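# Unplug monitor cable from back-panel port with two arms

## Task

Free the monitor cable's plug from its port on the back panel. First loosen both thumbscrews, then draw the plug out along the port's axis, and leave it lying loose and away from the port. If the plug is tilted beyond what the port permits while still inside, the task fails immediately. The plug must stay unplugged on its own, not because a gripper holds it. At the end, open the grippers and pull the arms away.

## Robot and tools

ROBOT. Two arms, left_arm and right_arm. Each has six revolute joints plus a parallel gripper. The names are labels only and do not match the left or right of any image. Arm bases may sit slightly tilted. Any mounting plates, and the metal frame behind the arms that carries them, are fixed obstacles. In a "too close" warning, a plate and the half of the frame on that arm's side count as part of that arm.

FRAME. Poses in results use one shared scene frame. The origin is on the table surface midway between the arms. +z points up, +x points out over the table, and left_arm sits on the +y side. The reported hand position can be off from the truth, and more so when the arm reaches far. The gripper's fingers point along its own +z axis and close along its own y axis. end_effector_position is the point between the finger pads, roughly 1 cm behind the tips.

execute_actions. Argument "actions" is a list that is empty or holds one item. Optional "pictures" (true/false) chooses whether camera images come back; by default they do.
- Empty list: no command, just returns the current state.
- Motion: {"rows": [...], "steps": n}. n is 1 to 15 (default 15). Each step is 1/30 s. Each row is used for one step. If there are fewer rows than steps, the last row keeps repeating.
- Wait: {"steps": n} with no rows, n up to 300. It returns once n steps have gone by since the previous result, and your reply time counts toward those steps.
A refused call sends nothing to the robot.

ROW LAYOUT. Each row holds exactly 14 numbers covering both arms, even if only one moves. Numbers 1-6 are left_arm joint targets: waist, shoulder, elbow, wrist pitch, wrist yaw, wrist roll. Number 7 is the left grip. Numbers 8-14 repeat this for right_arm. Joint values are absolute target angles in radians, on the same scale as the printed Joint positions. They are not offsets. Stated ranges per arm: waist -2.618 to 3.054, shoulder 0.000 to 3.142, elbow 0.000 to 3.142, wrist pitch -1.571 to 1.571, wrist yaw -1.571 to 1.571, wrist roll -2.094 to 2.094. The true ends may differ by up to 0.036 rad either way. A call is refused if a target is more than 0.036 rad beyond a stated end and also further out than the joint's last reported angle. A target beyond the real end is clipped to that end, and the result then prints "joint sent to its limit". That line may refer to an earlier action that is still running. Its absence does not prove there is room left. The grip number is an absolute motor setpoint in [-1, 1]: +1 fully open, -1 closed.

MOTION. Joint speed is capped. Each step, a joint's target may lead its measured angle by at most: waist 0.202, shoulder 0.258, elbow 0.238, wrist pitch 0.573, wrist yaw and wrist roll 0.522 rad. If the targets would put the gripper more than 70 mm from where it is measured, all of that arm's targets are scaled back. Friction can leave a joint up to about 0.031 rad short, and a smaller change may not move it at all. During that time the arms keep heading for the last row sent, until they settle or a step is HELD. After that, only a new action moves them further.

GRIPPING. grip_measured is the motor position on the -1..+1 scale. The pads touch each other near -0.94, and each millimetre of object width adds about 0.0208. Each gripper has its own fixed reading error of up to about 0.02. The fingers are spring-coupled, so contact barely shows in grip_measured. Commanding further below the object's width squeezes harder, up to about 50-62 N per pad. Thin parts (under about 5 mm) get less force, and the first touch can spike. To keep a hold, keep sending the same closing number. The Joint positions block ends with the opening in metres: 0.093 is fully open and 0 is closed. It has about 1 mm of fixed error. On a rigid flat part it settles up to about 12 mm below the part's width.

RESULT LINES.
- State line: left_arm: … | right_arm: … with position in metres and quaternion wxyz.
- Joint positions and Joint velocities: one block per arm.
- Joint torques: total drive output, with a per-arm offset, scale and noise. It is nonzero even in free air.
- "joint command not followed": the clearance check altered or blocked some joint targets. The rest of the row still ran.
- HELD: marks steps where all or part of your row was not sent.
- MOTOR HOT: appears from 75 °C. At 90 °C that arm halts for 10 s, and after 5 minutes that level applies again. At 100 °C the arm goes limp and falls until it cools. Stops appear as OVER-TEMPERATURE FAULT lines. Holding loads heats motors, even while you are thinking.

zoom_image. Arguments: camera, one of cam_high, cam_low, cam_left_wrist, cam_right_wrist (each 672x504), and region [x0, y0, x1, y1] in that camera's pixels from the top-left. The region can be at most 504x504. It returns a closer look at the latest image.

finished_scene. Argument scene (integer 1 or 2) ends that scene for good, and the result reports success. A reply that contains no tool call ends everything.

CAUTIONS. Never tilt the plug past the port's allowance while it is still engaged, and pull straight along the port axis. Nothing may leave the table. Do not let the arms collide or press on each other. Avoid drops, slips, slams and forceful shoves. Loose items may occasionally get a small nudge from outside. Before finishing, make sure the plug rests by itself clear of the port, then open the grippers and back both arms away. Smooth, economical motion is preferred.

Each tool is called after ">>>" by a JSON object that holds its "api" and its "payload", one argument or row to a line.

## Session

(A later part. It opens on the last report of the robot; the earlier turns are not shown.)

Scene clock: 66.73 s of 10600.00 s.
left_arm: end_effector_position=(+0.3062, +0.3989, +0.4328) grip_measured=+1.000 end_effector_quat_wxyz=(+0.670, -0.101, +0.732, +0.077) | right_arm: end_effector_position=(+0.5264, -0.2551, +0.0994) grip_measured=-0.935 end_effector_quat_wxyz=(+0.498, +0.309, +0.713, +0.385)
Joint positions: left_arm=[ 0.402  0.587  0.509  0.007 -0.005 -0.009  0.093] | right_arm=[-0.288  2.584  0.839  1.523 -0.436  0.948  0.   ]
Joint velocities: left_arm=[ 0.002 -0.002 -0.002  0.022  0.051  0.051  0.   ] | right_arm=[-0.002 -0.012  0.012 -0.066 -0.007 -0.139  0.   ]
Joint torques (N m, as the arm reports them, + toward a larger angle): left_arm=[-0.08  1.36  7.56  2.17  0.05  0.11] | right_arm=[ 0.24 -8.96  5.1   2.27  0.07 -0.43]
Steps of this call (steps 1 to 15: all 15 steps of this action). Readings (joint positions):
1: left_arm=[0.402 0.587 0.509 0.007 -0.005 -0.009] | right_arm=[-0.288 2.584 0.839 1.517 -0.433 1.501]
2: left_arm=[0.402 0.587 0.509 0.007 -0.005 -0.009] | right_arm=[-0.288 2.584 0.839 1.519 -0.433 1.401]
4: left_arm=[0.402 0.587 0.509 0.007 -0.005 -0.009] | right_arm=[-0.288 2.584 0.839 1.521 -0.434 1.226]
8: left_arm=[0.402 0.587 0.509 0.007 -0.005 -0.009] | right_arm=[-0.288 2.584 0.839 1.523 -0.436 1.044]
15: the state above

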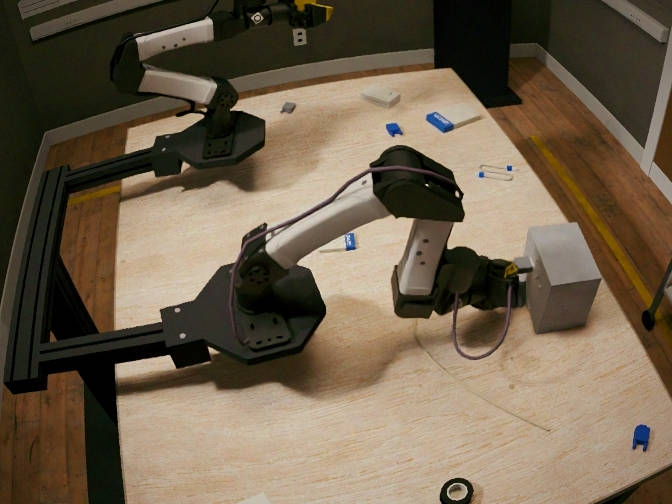

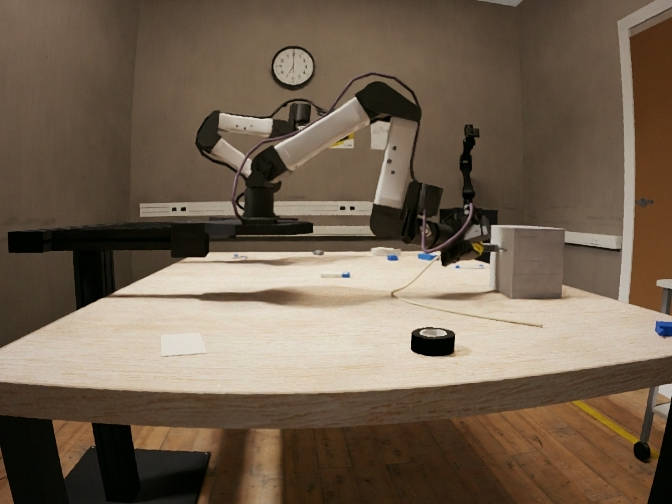

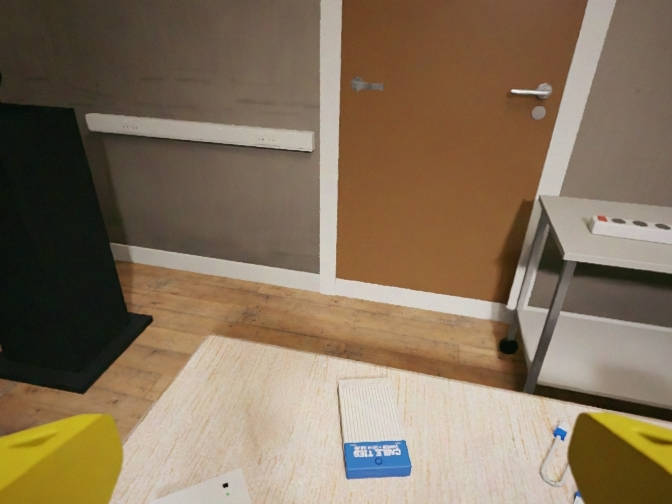

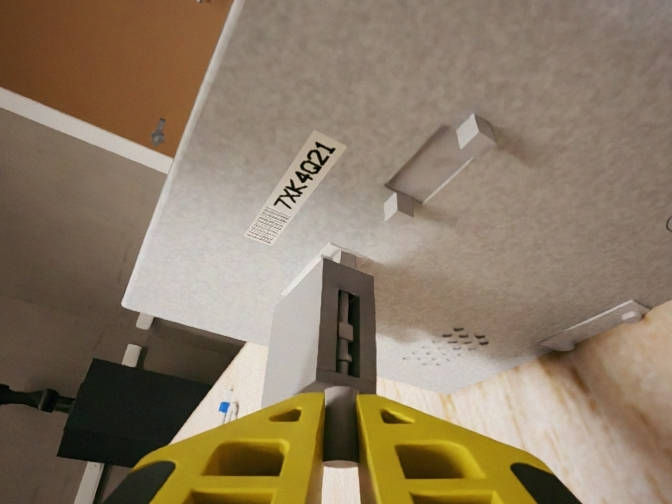

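The grip works. Testing how far the stroke can extend.

>>> {"api": "execute_actions", "payload": {
  "actions": [
    {"rows":[[0.4,0.6,0.5,0,0,0,1,-0.283,2.595,0.855,1.54,-0.44,0.4,-0.95]]}
  ]
}}

Scene clock: 69.13 s of 10600.00 s.
left_arm: end_effector_position=(+0.3062, +0.3989, +0.4328) grip_measured=+1.000 end_effector_quat_wxyz=(+0.670, -0.101, +0.732, +0.077) | right_arm: end_effector_position=(+0.5264, -0.2539, +0.1012) grip_measured=-0.936 end_effector_quat_wxyz=(+0.576, +0.127, +0.764, +0.259)
Joint positions: left_arm=[ 0.402  0.587  0.509  0.007 -0.005 -0.009  0.093] | right_arm=[-0.288  2.584  0.839  1.531 -0.444  0.47   0.   ]
Joint velocities: left_arm=[-0.007  0.017  0.012 -0.022 -0.022 -0.11   0.   ] | right_arm=[ 0.007  0.017 -0.027 -0.037  0.037 -0.051  0.   ]
Joint torques (N m, as the arm reports them, + toward a larger angle): left_arm=[-0.14  1.26  7.71  2.18  0.04  0.14] | right_arm=[ 0.44 -8.61  5.05  2.13  0.08 -0.76]
Steps of this call (steps 1 to 30: the robot went on to your last target; steps 31 to 57: nothing new was sent; steps 58 to 72: all 15 steps of this action). Readings (joint positions):
58: left_arm=[0.402 0.587 0.509 0.007 -0.005 -0.009] | right_arm=[-0.288 2.584 0.839 1.524 -0.437 0.844]
59: left_arm=[0.402 0.587 0.509 0.007 -0.005 -0.009] | right_arm=[-0.288 2.584 0.839 1.525 -0.438 0.761]
61: left_arm=[0.402 0.587 0.509 0.007 -0.005 -0.009] | right_arm=[-0.288 2.584 0.839 1.527 -0.441 0.641]
65: left_arm=[0.402 0.587 0.509 0.007 -0.005 -0.009] | right_arm=[-0.288 2.584 0.839 1.528 -0.443 0.519]
72: the state above

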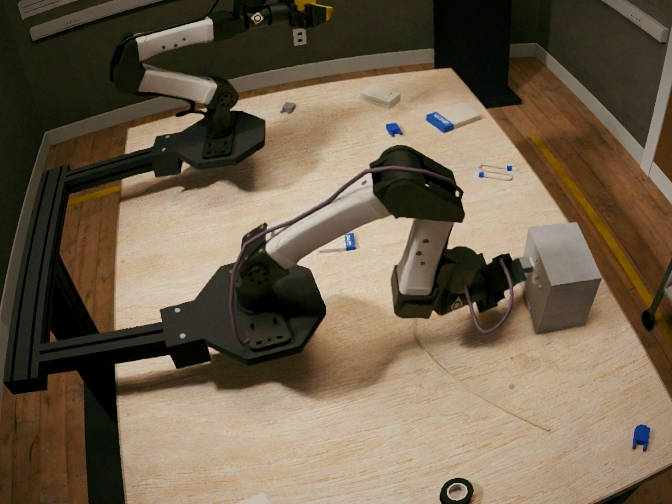

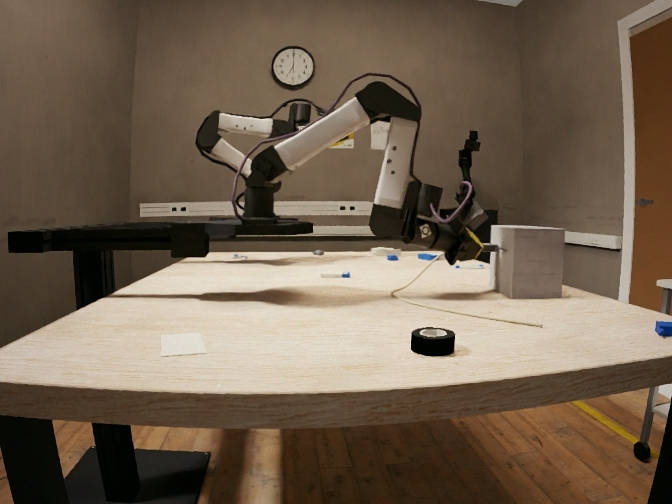

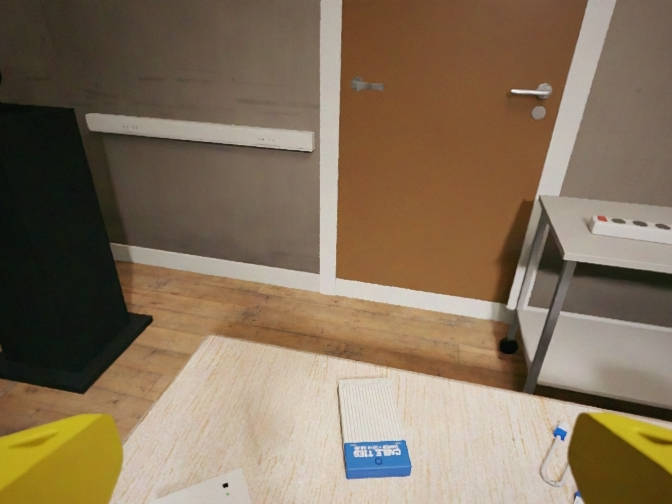

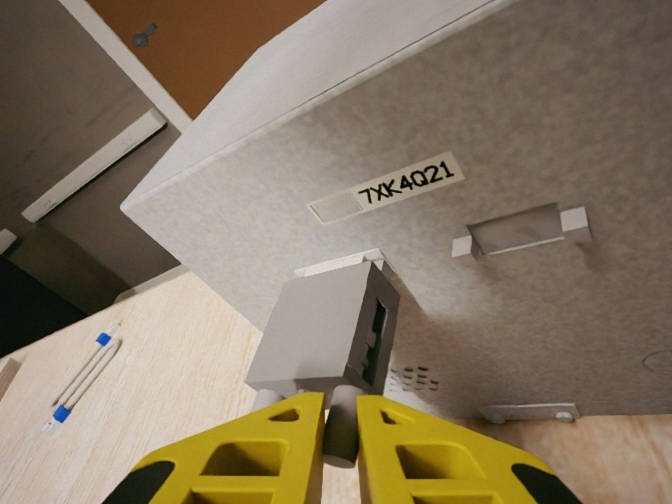

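>>> {"api": "execute_actions", "payload": {
  "actions": [
    {"rows":[[0.4,0.6,0.5,0,0,0,1,-0.283,2.595,0.855,1.54,-0.44,0.55,-0.65],[0.4,0.6,0.5,0,0,0,1,-0.283,2.595,0.855,1.54,-0.44,0.55,-0.65],[0.4,0.6,0.5,0,0,0,1,-0.283,2.595,0.855,1.51,-0.44,1.9,-0.65]]}
  ],
  "pictures": false
}}

>>> {"api": "execute_actions", "payload": {
  "actions": [
    {"rows":[[0.4,0.6,0.5,0,0,0,1,-0.283,2.595,0.855,1.51,-0.44,1.7,-0.95],[0.4,0.6,0.5,0,0,0,1,-0.283,2.595,0.855,1.51,-0.44,1.7,-0.95],[0.4,0.6,0.5,0,0,0,1,-0.283,2.595,0.855,1.54,-0.44,0.4,-0.95]]}
  ],
  "pictures": false
}}

>>> {"api": "execute_actions", "payload": {
  "actions": [
    {"rows":[[0.4,0.6,0.5,0,0,0,1,-0.283,2.595,0.855,1.54,-0.44,0.55,-0.65],[0.4,0.6,0.5,0,0,0,1,-0.283,2.595,0.855,1.54,-0.44,0.55,-0.65],[0.4,0.6,0.5,0,0,0,1,-0.283,2.595,0.855,1.51,-0.44,1.9,-0.65]]}
  ],
  "pictures": false
}}

>>> {"api": "execute_actions", "payload": {
  "actions": [
    {"rows":[[0.4,0.6,0.5,0,0,0,1,-0.283,2.595,0.855,1.51,-0.44,1.7,-0.95],[0.4,0.6,0.5,0,0,0,1,-0.283,2.595,0.855,1.51,-0.44,1.7,-0.95],[0.4,0.6,0.5,0,0,0,1,-0.283,2.595,0.855,1.54,-0.44,0.4,-0.95]]}
  ],
  "pictures": false
}}

>>> {"api": "execute_actions", "payload": {
  "actions": [
    {"rows":[[0.4,0.6,0.5,0,0,0,1,-0.283,2.595,0.855,1.54,-0.44,0.55,-0.65],[0.4,0.6,0.5,0,0,0,1,-0.283,2.595,0.855,1.54,-0.44,0.55,-0.65],[0.4,0.6,0.5,0,0,0,1,-0.283,2.595,0.855,1.51,-0.44,1.9,-0.65]]}
  ],
  "pictures": false
}}

>>> {"api": "execute_actions", "payload": {
  "actions": [
    {"rows":[[0.4,0.6,0.5,0,0,0,1,-0.283,2.595,0.855,1.51,-0.44,1.7,-0.95],[0.4,0.6,0.5,0,0,0,1,-0.283,2.595,0.855,1.51,-0.44,1.7,-0.95],[0.4,0.6,0.5,0,0,0,1,-0.283,2.595,0.855,1.54,-0.44,0.4,-0.95]]}
  ],
  "pictures": false
}}

>>> {"api": "execute_actions", "payload": {
  "actions": [
    {"rows":[[0.4,0.6,0.5,0,0,0,1,-0.283,2.595,0.855,1.54,-0.44,0.55,-0.65],[0.4,0.6,0.5,0,0,0,1,-0.283,2.595,0.855,1.54,-0.44,0.55,-0.65],[0.4,0.6,0.5,0,0,0,1,-0.283,2.595,0.855,1.51,-0.44,1.9,-0.65]]}
  ],
  "pictures": false
}}

>>> {"api": "execute_actions", "payload": {
  "actions": [
    {"rows":[[0.4,0.6,0.5,0,0,0,1,-0.283,2.595,0.855,1.51,-0.44,1.7,-0.95],[0.4,0.6,0.5,0,0,0,1,-0.283,2.595,0.855,1.51,-0.44,1.7,-0.95],[0.4,0.6,0.5,0,0,0,1,-0.283,2.595,0.855,1.54,-0.44,0.4,-0.95]]}
  ],
  "pictures": false
}}

>>> {"api": "execute_actions", "payload": {
  "actions": [
    {"rows":[[0.4,0.6,0.5,0,0,0,1,-0.283,2.595,0.855,1.54,-0.44,0.55,-0.65],[0.4,0.6,0.5,0,0,0,1,-0.283,2.595,0.855,1.54,-0.44,0.55,-0.65],[0.4,0.6,0.5,0,0,0,1,-0.283,2.595,0.855,1.51,-0.44,1.9,-0.65]]}
  ],
  "pictures": false
}}

>>> {"api": "execute_actions", "payload": {
  "actions": [
    {"rows":[[0.4,0.6,0.5,0,0,0,1,-0.283,2.595,0.855,1.51,-0.44,1.7,-0.95],[0.4,0.6,0.5,0,0,0,1,-0.283,2.595,0.855,1.51,-0.44,1.7,-0.95],[0.4,0.6,0.5,0,0,0,1,-0.283,2.595,0.855,1.54,-0.44,0.4,-0.95]]}
  ],
  "pictures": false
}}

>>> {"api": "execute_actions", "payload": {
  "actions": [
    {"rows":[[0.4,0.6,0.5,0,0,0,1,-0.283,2.595,0.855,1.54,-0.44,0.55,-0.65],[0.4,0.6,0.5,0,0,0,1,-0.283,2.595,0.855,1.54,-0.44,0.55,-0.65],[0.4,0.6,0.5,0,0,0,1,-0.283,2.595,0.855,1.51,-0.44,1.75,-0.65]]}
  ]
}}

>>> {"api": "zoom_image", "payload": {
  "camera": "cam_right_wrist",
  "region": [230,240,450,500]
}}

Scene clock: 87.57 s of 10600.00 s.
left_arm: end_effector_position=(+0.3062, +0.3989, +0.4328) grip_measured=+1.000 end_effector_quat_wxyz=(+0.670, -0.101, +0.732, +0.077) | right_arm: end_effector_position=(+0.5261, -0.2535, +0.0975) grip_measured=-0.651 end_effector_quat_wxyz=(+0.320, +0.546, +0.556, +0.538)
Joint positions: left_arm=[ 0.402  0.587  0.509  0.007 -0.005 -0.009  0.093] | right_arm=[-0.287  2.584  0.841  1.512 -0.442  1.686  0.014]
Joint velocities: left_arm=[ 0.007 -0.007  0.012  0.081  0.037  0.022  0.   ] | right_arm=[-0.007  0.012 -0.007  0.007 -0.095  1.385 -0.   ]
Joint torques (N m, as the arm reports them, + toward a larger angle): left_arm=[0.05 1.38 7.56 2.19 0.02 0.11] | right_arm=[ 0.47 -8.8   5.02  2.11  0.09  0.  ]
Steps of this call (steps 1 to 15: the robot went on to your last target; steps 16 to 90: nothing new was sent; then 14.93 s passed at rest; steps 91 to 105: all 15 steps of this action). Readings (joint positions):
91: left_arm=[0.402 0.587 0.509 0.007 -0.005 -0.009] | right_arm=[-0.288 2.584 0.839 1.532 -0.442 0.481]
92: left_arm=[0.402 0.587 0.509 0.007 -0.005 -0.009] | right_arm=[-0.288 2.584 0.841 1.533 -0.441 0.494]
94: left_arm=[0.402 0.587 0.509 0.007 -0.005 -0.009] | right_arm=[-0.287 2.584 0.841 1.529 -0.442 0.680]
98: left_arm=[0.402 0.587 0.509 0.007 -0.005 -0.009] | right_arm=[-0.287 2.584 0.841 1.519 -0.442 1.083]
105: the state above

Scene clock: 88.07 s of 10600.00 s.
left_arm: end_effector_position=(+0.3062, +0.3989, +0.4328) grip_measured=+1.000 end_effector_quat_wxyz=(+0.670, -0.101, +0.732, +0.077) | right_arm: end_effector_position=(+0.5264, -0.2530, +0.0995) grip_measured=-0.936 end_effector_quat_wxyz=(+0.555, +0.179, +0.756, +0.297)
Joint positions: left_arm=[ 0.402  0.587  0.509  0.007 -0.005 -0.009  0.093] | right_arm=[-0.286  2.584  0.841  1.522 -0.445  0.603  0.   ]
Joint velocities: left_arm=[ 0.002 -0.002  0.007  0.022  0.022  0.022  0.   ] | right_arm=[ 0.002 -0.017 -0.017  0.168 -0.007 -0.857 -0.   ]
Joint torques (N m, as the arm reports them, + toward a larger angle): left_arm=[-0.03  1.32  7.68  2.16  0.06  0.1 ] | right_arm=[ 0.34 -8.64  4.73  2.27  0.21 -0.97]
Steps of this call (steps 1 to 15: all 15 steps of this action). Readings (joint positions):
1: left_arm=[0.402 0.587 0.509 0.007 -0.005 -0.009] | right_arm=[-0.287 2.584 0.841 1.512 -0.442 1.696]
2: left_arm=[0.402 0.587 0.509 0.007 -0.005 -0.009] | right_arm=[-0.286 2.584 0.841 1.513 -0.442 1.696]
4: left_arm=[0.402 0.587 0.509 0.007 -0.005 -0.009] | right_arm=[-0.287 2.584 0.841 1.518 -0.442 1.511]
8: left_arm=[0.402 0.587 0.509 0.007 -0.005 -0.009] | right_arm=[-0.286 2.584 0.841 1.518 -0.442 1.115]
15: the state above

Scene clock: 88.57 s of 10600.00 s.
left_arm: end_effector_position=(+0.3062, +0.3989, +0.4328) grip_measured=+1.000 end_effector_quat_wxyz=(+0.670, -0.101, +0.732, +0.077) | right_arm: end_effector_position=(+0.5261, -0.2538, +0.0972) grip_measured=-0.651 end_effector_quat_wxyz=(+0.310, +0.558, +0.545, +0.544)
Joint positions: left_arm=[ 0.402  0.587  0.509  0.007 -0.005 -0.009  0.093] | right_arm=[-0.287  2.584  0.841  1.512 -0.441  1.725  0.014]
Joint velocities: left_arm=[-0.002 -0.007 -0.012  0.022  0.007 -0.022  0.   ] | right_arm=[-0.007 -0.007 -0.007 -0.051 -0.051  1.179  0.   ]
Joint torques (N m, as the arm reports them, + toward a larger angle): left_arm=[-0.11  1.15  7.65  2.2   0.06  0.11] | right_arm=[ 0.26 -8.79  4.94  2.16  0.11 -0.07]
Steps of this call (steps 1 to 15: all 15 steps of this action). Readings (joint positions):
1: left_arm=[0.402 0.587 0.509 0.007 -0.005 -0.009] | right_arm=[-0.287 2.584 0.841 1.524 -0.441 0.594]
2: left_arm=[0.402 0.587 0.509 0.007 -0.005 -0.009] | right_arm=[-0.287 2.584 0.841 1.527 -0.440 0.587]
4: left_arm=[0.402 0.587 0.509 0.007 -0.005 -0.009] | right_arm=[-0.287 2.584 0.841 1.525 -0.441 0.771]
8: left_arm=[0.402 0.587 0.509 0.007 -0.005 -0.009] | right_arm=[-0.287 2.584 0.841 1.517 -0.441 1.173]
15: the state above

Scene clock: 89.07 s of 10600.00 s.
left_arm: end_effector_position=(+0.3062, +0.3989, +0.4328) grip_measured=+1.000 end_effector_quat_wxyz=(+0.670, -0.101, +0.732, +0.077) | right_arm: end_effector_position=(+0.5264, -0.2534, +0.0992) grip_measured=-0.936 end_effector_quat_wxyz=(+0.554, +0.181, +0.756, +0.298)
Joint positions: left_arm=[ 0.402  0.587  0.509  0.007 -0.005 -0.009  0.093] | right_arm=[-0.287  2.585  0.841  1.523 -0.444  0.608  0.   ]
Joint velocities: left_arm=[ 0.012  0.002  0.007  0.066 -0.037  0.051  0.   ] | right_arm=[ 0.007 -0.007 -0.017 -0.022 -0.125 -1.062  0.   ]
Joint torques (N m, as the arm reports them, + toward a larger angle): left_arm=[-0.1   1.35  7.72  2.18  0.03  0.12] | right_arm=[ 0.14 -9.13  4.89  2.22  0.08 -0.81]
Steps of this call (steps 1 to 15: all 15 steps of this action). Readings (joint positions):
1: left_arm=[0.402 0.587 0.509 0.007 -0.005 -0.009] | right_arm=[-0.287 2.584 0.841 1.512 -0.440 1.729]
2: left_arm=[0.402 0.587 0.509 0.007 -0.005 -0.009] | right_arm=[-0.287 2.584 0.841 1.514 -0.441 1.723]
4: left_arm=[0.402 0.587 0.509 0.007 -0.005 -0.009] | right_arm=[-0.287 2.585 0.841 1.519 -0.440 1.538]
8: left_arm=[0.402 0.587 0.509 0.007 -0.005 -0.009] | right_arm=[-0.287 2.585 0.841 1.519 -0.441 1.142]
15: the state above

Scene clock: 89.57 s of 10600.00 s.
left_arm: end_effector_position=(+0.3062, +0.3989, +0.4328) grip_measured=+1.000 end_effector_quat_wxyz=(+0.670, -0.101, +0.732, +0.077) | right_arm: end_effector_position=(+0.5260, -0.2537, +0.0969) grip_measured=-0.651 end_effector_quat_wxyz=(+0.310, +0.558, +0.545, +0.543)
Joint positions: left_arm=[ 0.402  0.587  0.509  0.007 -0.005 -0.009  0.093] | right_arm=[-0.286  2.585  0.841  1.512 -0.439  1.726  0.014]
Joint velocities: left_arm=[-0.012  0.007  0.002 -0.037 -0.051 -0.037  0.   ] | right_arm=[-0.002 -0.002  0.007 -0.007 -0.037  1.15   0.   ]
Joint torques (N m, as the arm reports them, + toward a larger angle): left_arm=[-0.05  1.3   7.7   2.16  0.03  0.13] | right_arm=[ 0.35 -8.87  4.59  2.01  0.08 -0.12]
Steps of this call (steps 1 to 15: all 15 steps of this action). Readings (joint positions):
1: left_arm=[0.402 0.587 0.509 0.007 -0.005 -0.009] | right_arm=[-0.287 2.585 0.841 1.525 -0.441 0.597]
2: left_arm=[0.402 0.587 0.509 0.007 -0.005 -0.009] | right_arm=[-0.287 2.585 0.841 1.527 -0.439 0.590]
4: left_arm=[0.402 0.587 0.509 0.007 -0.005 -0.009] | right_arm=[-0.286 2.585 0.841 1.526 -0.439 0.774]
8: left_arm=[0.402 0.587 0.509 0.007 -0.005 -0.009] | right_arm=[-0.286 2.585 0.841 1.518 -0.439 1.176]
15: the state above

Scene clock: 90.07 s of 10600.00 s.
left_arm: end_effector_position=(+0.3062, +0.3989, +0.4328) grip_measured=+1.000 end_effector_quat_wxyz=(+0.670, -0.101, +0.732, +0.077) | right_arm: end_effector_position=(+0.5263, -0.2532, +0.0992) grip_measured=-0.936 end_effector_quat_wxyz=(+0.555, +0.181, +0.756, +0.298)
Joint positions: left_arm=[ 0.402  0.587  0.509  0.007 -0.005 -0.009  0.093] | right_arm=[-0.286  2.585  0.841  1.524 -0.444  0.608  0.   ]
Joint velocities: left_arm=[-0.002 -0.002  0.012 -0.022 -0.007  0.022  0.   ] | right_arm=[ 0.002 -0.017 -0.007  0.125  0.037 -1.033 -0.001]
Joint torques (N m, as the arm reports them, + toward a larger angle): left_arm=[0.07 1.37 7.57 2.17 0.05 0.13] | right_arm=[ 0.22 -8.99  5.02  2.24  0.16 -0.68]
Steps of this call (steps 1 to 15: all 15 steps of this action). Readings (joint positions):
1: left_arm=[0.402 0.587 0.509 0.007 -0.005 -0.009] | right_arm=[-0.286 2.585 0.841 1.512 -0.439 1.730]
2: left_arm=[0.402 0.587 0.509 0.007 -0.005 -0.009] | right_arm=[-0.286 2.585 0.841 1.516 -0.440 1.724]
4: left_arm=[0.402 0.587 0.509 0.007 -0.005 -0.009] | right_arm=[-0.286 2.585 0.841 1.520 -0.439 1.539]
8: left_arm=[0.402 0.587 0.509 0.007 -0.005 -0.009] | right_arm=[-0.286 2.585 0.841 1.521 -0.440 1.143]
15: the state above

Scene clock: 90.57 s of 10600.00 s.
left_arm: end_effector_position=(+0.3062, +0.3989, +0.4328) grip_measured=+1.000 end_effector_quat_wxyz=(+0.670, -0.101, +0.732, +0.077) | right_arm: end_effector_position=(+0.5259, -0.2538, +0.0965) grip_measured=-0.651 end_effector_quat_wxyz=(+0.310, +0.558, +0.545, +0.543)
Joint positions: left_arm=[ 0.402  0.587  0.509  0.007 -0.005 -0.009  0.093] | right_arm=[-0.286  2.585  0.841  1.512 -0.439  1.726  0.014]
Joint velocities: left_arm=[-0.007  0.007 -0.017 -0.051  0.051  0.022  0.   ] | right_arm=[ 0.022  0.012 -0.012  0.037  0.066  1.092 -0.   ]
Joint torques (N m, as the arm reports them, + toward a larger angle): left_arm=[0.11 1.31 7.61 2.18 0.05 0.13] | right_arm=[-0.18 -9.    4.73  2.13  0.06 -0.07]
Steps of this call (steps 1 to 15: all 15 steps of this action). Readings (joint positions):
1: left_arm=[0.402 0.587 0.509 0.007 -0.005 -0.009] | right_arm=[-0.286 2.585 0.841 1.526 -0.440 0.597]
2: left_arm=[0.402 0.587 0.509 0.007 -0.005 -0.009] | right_arm=[-0.287 2.585 0.841 1.529 -0.439 0.589]
4: left_arm=[0.402 0.587 0.509 0.007 -0.005 -0.009] | right_arm=[-0.286 2.585 0.841 1.526 -0.439 0.773]
8: left_arm=[0.402 0.587 0.509 0.007 -0.005 -0.009] | right_arm=[-0.286 2.585 0.841 1.518 -0.439 1.175]
15: the state above

Scene clock: 91.07 s of 10600.00 s.
left_arm: end_effector_position=(+0.3062, +0.3989, +0.4328) grip_measured=+1.000 end_effector_quat_wxyz=(+0.670, -0.101, +0.732, +0.077) | right_arm: end_effector_position=(+0.5264, -0.2534, +0.0992) grip_measured=-0.935 end_effector_quat_wxyz=(+0.555, +0.180, +0.756, +0.297)
Joint positions: left_arm=[ 0.402  0.587  0.509  0.007 -0.005 -0.009  0.093] | right_arm=[-0.286  2.586  0.841  1.525 -0.443  0.606  0.   ]
Joint velocities: left_arm=[-0.017  0.017 -0.012  0.022 -0.022 -0.051  0.   ] | right_arm=[-0.017 -0.007 -0.007  0.037 -0.037 -1.077 -0.001]
Joint torques (N m, as the arm reports them, + toward a larger angle): left_arm=[0.04 1.34 7.69 2.19 0.03 0.13] | right_arm=[ 0.09 -8.97  4.66  2.19  0.2  -0.65]
Steps of this call (steps 1 to 15: all 15 steps of this action). Readings (joint positions):
1: left_arm=[0.402 0.587 0.509 0.007 -0.005 -0.009] | right_arm=[-0.286 2.585 0.841 1.513 -0.438 1.730]
2: left_arm=[0.402 0.587 0.509 0.007 -0.005 -0.009] | right_arm=[-0.286 2.585 0.841 1.516 -0.439 1.724]
4: left_arm=[0.402 0.587 0.509 0.007 -0.005 -0.009] | right_arm=[-0.286 2.586 0.841 1.521 -0.439 1.539]
8: left_arm=[0.402 0.587 0.509 0.007 -0.005 -0.009] | right_arm=[-0.286 2.586 0.841 1.522 -0.439 1.143]
15: the state above

Scene clock: 91.57 s of 10600.00 s.
left_arm: end_effector_position=(+0.3062, +0.3989, +0.4328) grip_measured=+1.000 end_effector_quat_wxyz=(+0.670, -0.101, +0.732, +0.077) | right_arm: end_effector_position=(+0.5259, -0.2538, +0.0963) grip_measured=-0.651 end_effector_quat_wxyz=(+0.310, +0.558, +0.545, +0.543)
Joint positions: left_arm=[ 0.402  0.587  0.509  0.007 -0.005 -0.009  0.093] | right_arm=[-0.286  2.586  0.841  1.512 -0.439  1.725  0.014]
Joint velocities: left_arm=[ 0.007 -0.012  0.002  0.007 -0.022  0.022  0.   ] | right_arm=[-0.002 -0.002 -0.002 -0.007 -0.066  1.121  0.001]
Joint torques (N m, as the arm reports them, + toward a larger angle): left_arm=[-0.03  1.3   7.7   2.2   0.02  0.13] | right_arm=[ 0.3  -9.08  4.72  2.11  0.09 -0.05]
Steps of this call (steps 1 to 15: all 15 steps of this action). Readings (joint positions):
1: left_arm=[0.402 0.587 0.509 0.007 -0.005 -0.009] | right_arm=[-0.286 2.586 0.841 1.527 -0.440 0.595]
2: left_arm=[0.402 0.587 0.509 0.007 -0.005 -0.009] | right_arm=[-0.287 2.586 0.841 1.530 -0.438 0.588]
4: left_arm=[0.402 0.587 0.509 0.007 -0.005 -0.009] | right_arm=[-0.286 2.586 0.841 1.527 -0.439 0.772]
8: left_arm=[0.402 0.587 0.509 0.007 -0.005 -0.009] | right_arm=[-0.286 2.586 0.841 1.518 -0.439 1.174]
15: the state above

Scene clock: 92.07 s of 10600.00 s.
left_arm: end_effector_position=(+0.3062, +0.3989, +0.4328) grip_measured=+1.000 end_effector_quat_wxyz=(+0.670, -0.101, +0.732, +0.077) | right_arm: end_effector_position=(+0.5265, -0.2535, +0.0992) grip_measured=-0.935 end_effector_quat_wxyz=(+0.556, +0.180, +0.755, +0.297)
Joint positions: left_arm=[ 0.402  0.587  0.509  0.007 -0.005 -0.009  0.093] | right_arm=[-0.286  2.587  0.842  1.527 -0.442  0.606  0.   ]
Joint velocities: left_arm=[-0.007 -0.017 -0.022 -0.051 -0.081 -0.022  0.   ] | right_arm=[ 0.007 -0.012  0.022  0.081 -0.022 -1.106  0.   ]
Joint torques (N m, as the arm reports them, + toward a larger angle): left_arm=[-0.08  1.35  7.59  2.19  0.04  0.11] | right_arm=[ 0.09 -8.67  4.91  2.17  0.18 -0.66]
Steps of this call (steps 1 to 15: all 15 steps of this action). Readings (joint positions):
1: left_arm=[0.402 0.587 0.509 0.007 -0.005 -0.009] | right_arm=[-0.286 2.586 0.841 1.514 -0.438 1.729]
2: left_arm=[0.402 0.587 0.509 0.007 -0.005 -0.009] | right_arm=[-0.286 2.586 0.842 1.518 -0.439 1.724]
4: left_arm=[0.402 0.587 0.509 0.007 -0.005 -0.009] | right_arm=[-0.286 2.587 0.842 1.522 -0.438 1.538]
8: left_arm=[0.402 0.587 0.509 0.007 -0.005 -0.009] | right_arm=[-0.286 2.587 0.842 1.523 -0.439 1.142]
15: the state above

Scene clock: 92.57 s of 10600.00 s.
left_arm: end_effector_position=(+0.3062, +0.3989, +0.4328) grip_measured=+1.000 end_effector_quat_wxyz=(+0.670, -0.101, +0.732, +0.077) | right_arm: end_effector_position=(+0.5259, -0.2538, +0.0960) grip_measured=-0.651 end_effector_quat_wxyz=(+0.337, +0.530, +0.573, +0.526)
Joint positions: left_arm=[ 0.402  0.587  0.509  0.007 -0.005 -0.009  0.093] | right_arm=[-0.286  2.587  0.842  1.512 -0.439  1.623  0.014]
Joint velocities: left_arm=[-0.007 -0.012  0.017  0.007 -0.037  0.022  0.   ] | right_arm=[ 0.002 -0.002  0.007 -0.037  0.022  0.842 -0.   ]
Joint torques (N m, as the arm reports them, + toward a larger angle): left_arm=[0.01 1.43 7.61 2.17 0.05 0.11] | right_arm=[ 0.27 -9.02  4.71  2.07  0.02 -0.04]
Steps of this call (steps 1 to 15: all 15 steps of this action). Readings (joint positions):
1: left_arm=[0.402 0.587 0.509 0.007 -0.005 -0.009] | right_arm=[-0.286 2.587 0.842 1.529 -0.440 0.595]
2: left_arm=[0.402 0.587 0.509 0.007 -0.005 -0.009] | right_arm=[-0.287 2.587 0.842 1.531 -0.438 0.587]
4: left_arm=[0.402 0.587 0.509 0.007 -0.005 -0.009] | right_arm=[-0.286 2.587 0.842 1.528 -0.439 0.771]
8: left_arm=[0.402 0.587 0.509 0.007 -0.005 -0.009] | right_arm=[-0.286 2.587 0.842 1.518 -0.439 1.173]
15: the state above

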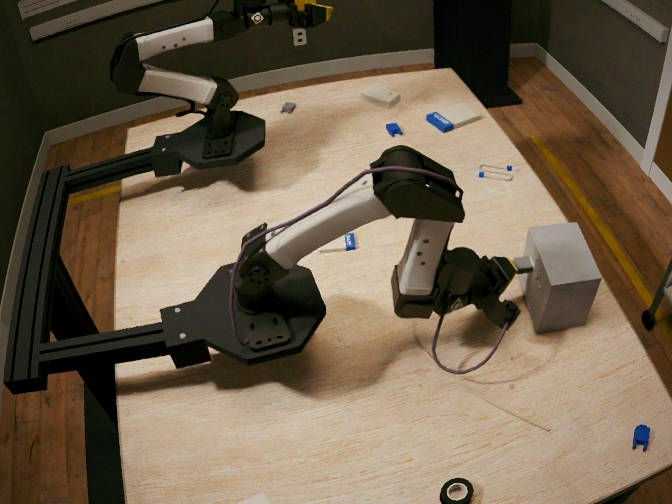

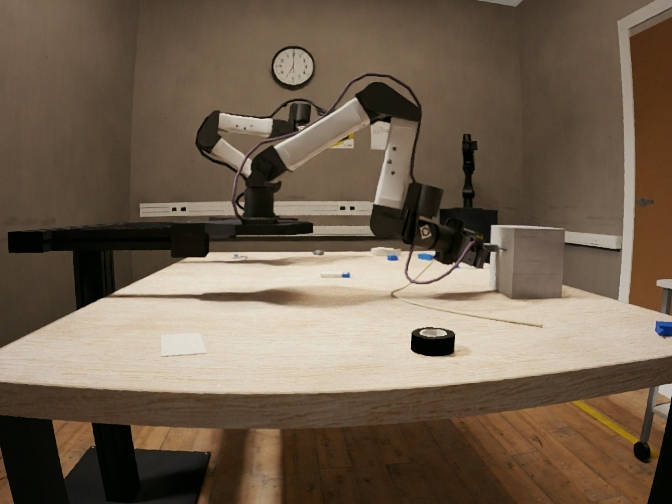

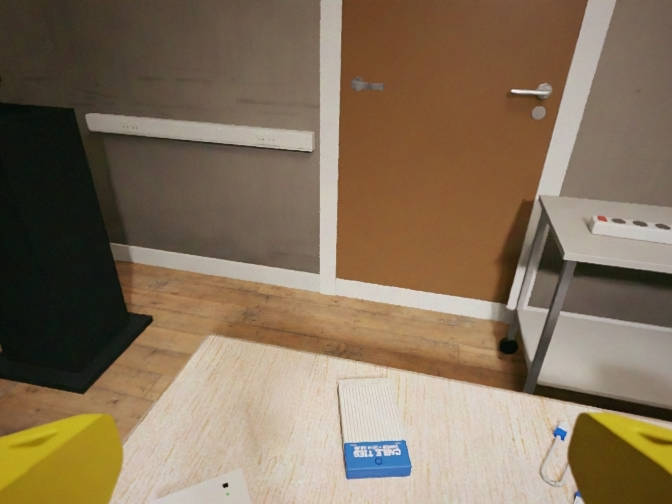

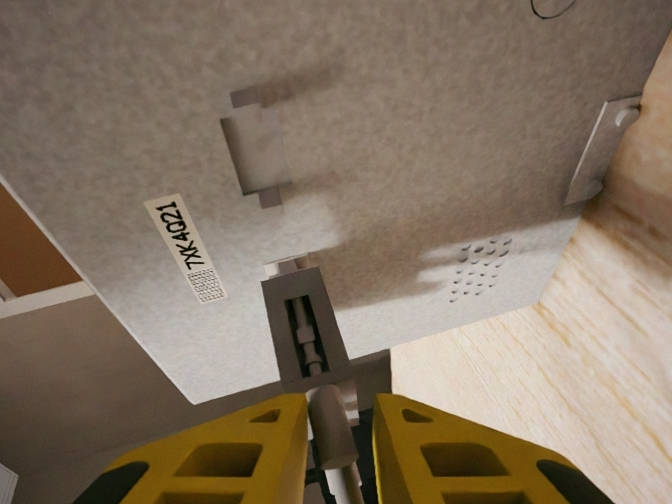

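Region (230, 240, 450, 500) of cam_right_wrist's 672x504 image, scaled by 1.938, with more detail than that image has; it fills the left 426 columns of this view, and the rest is white.

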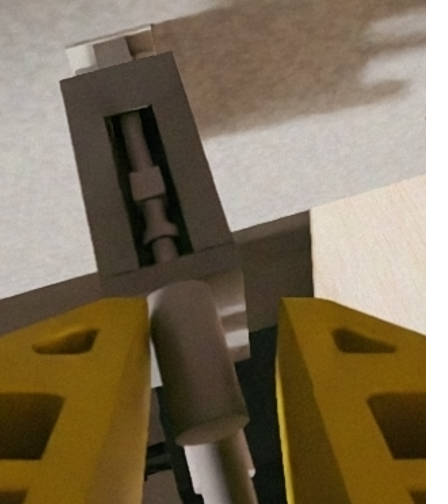

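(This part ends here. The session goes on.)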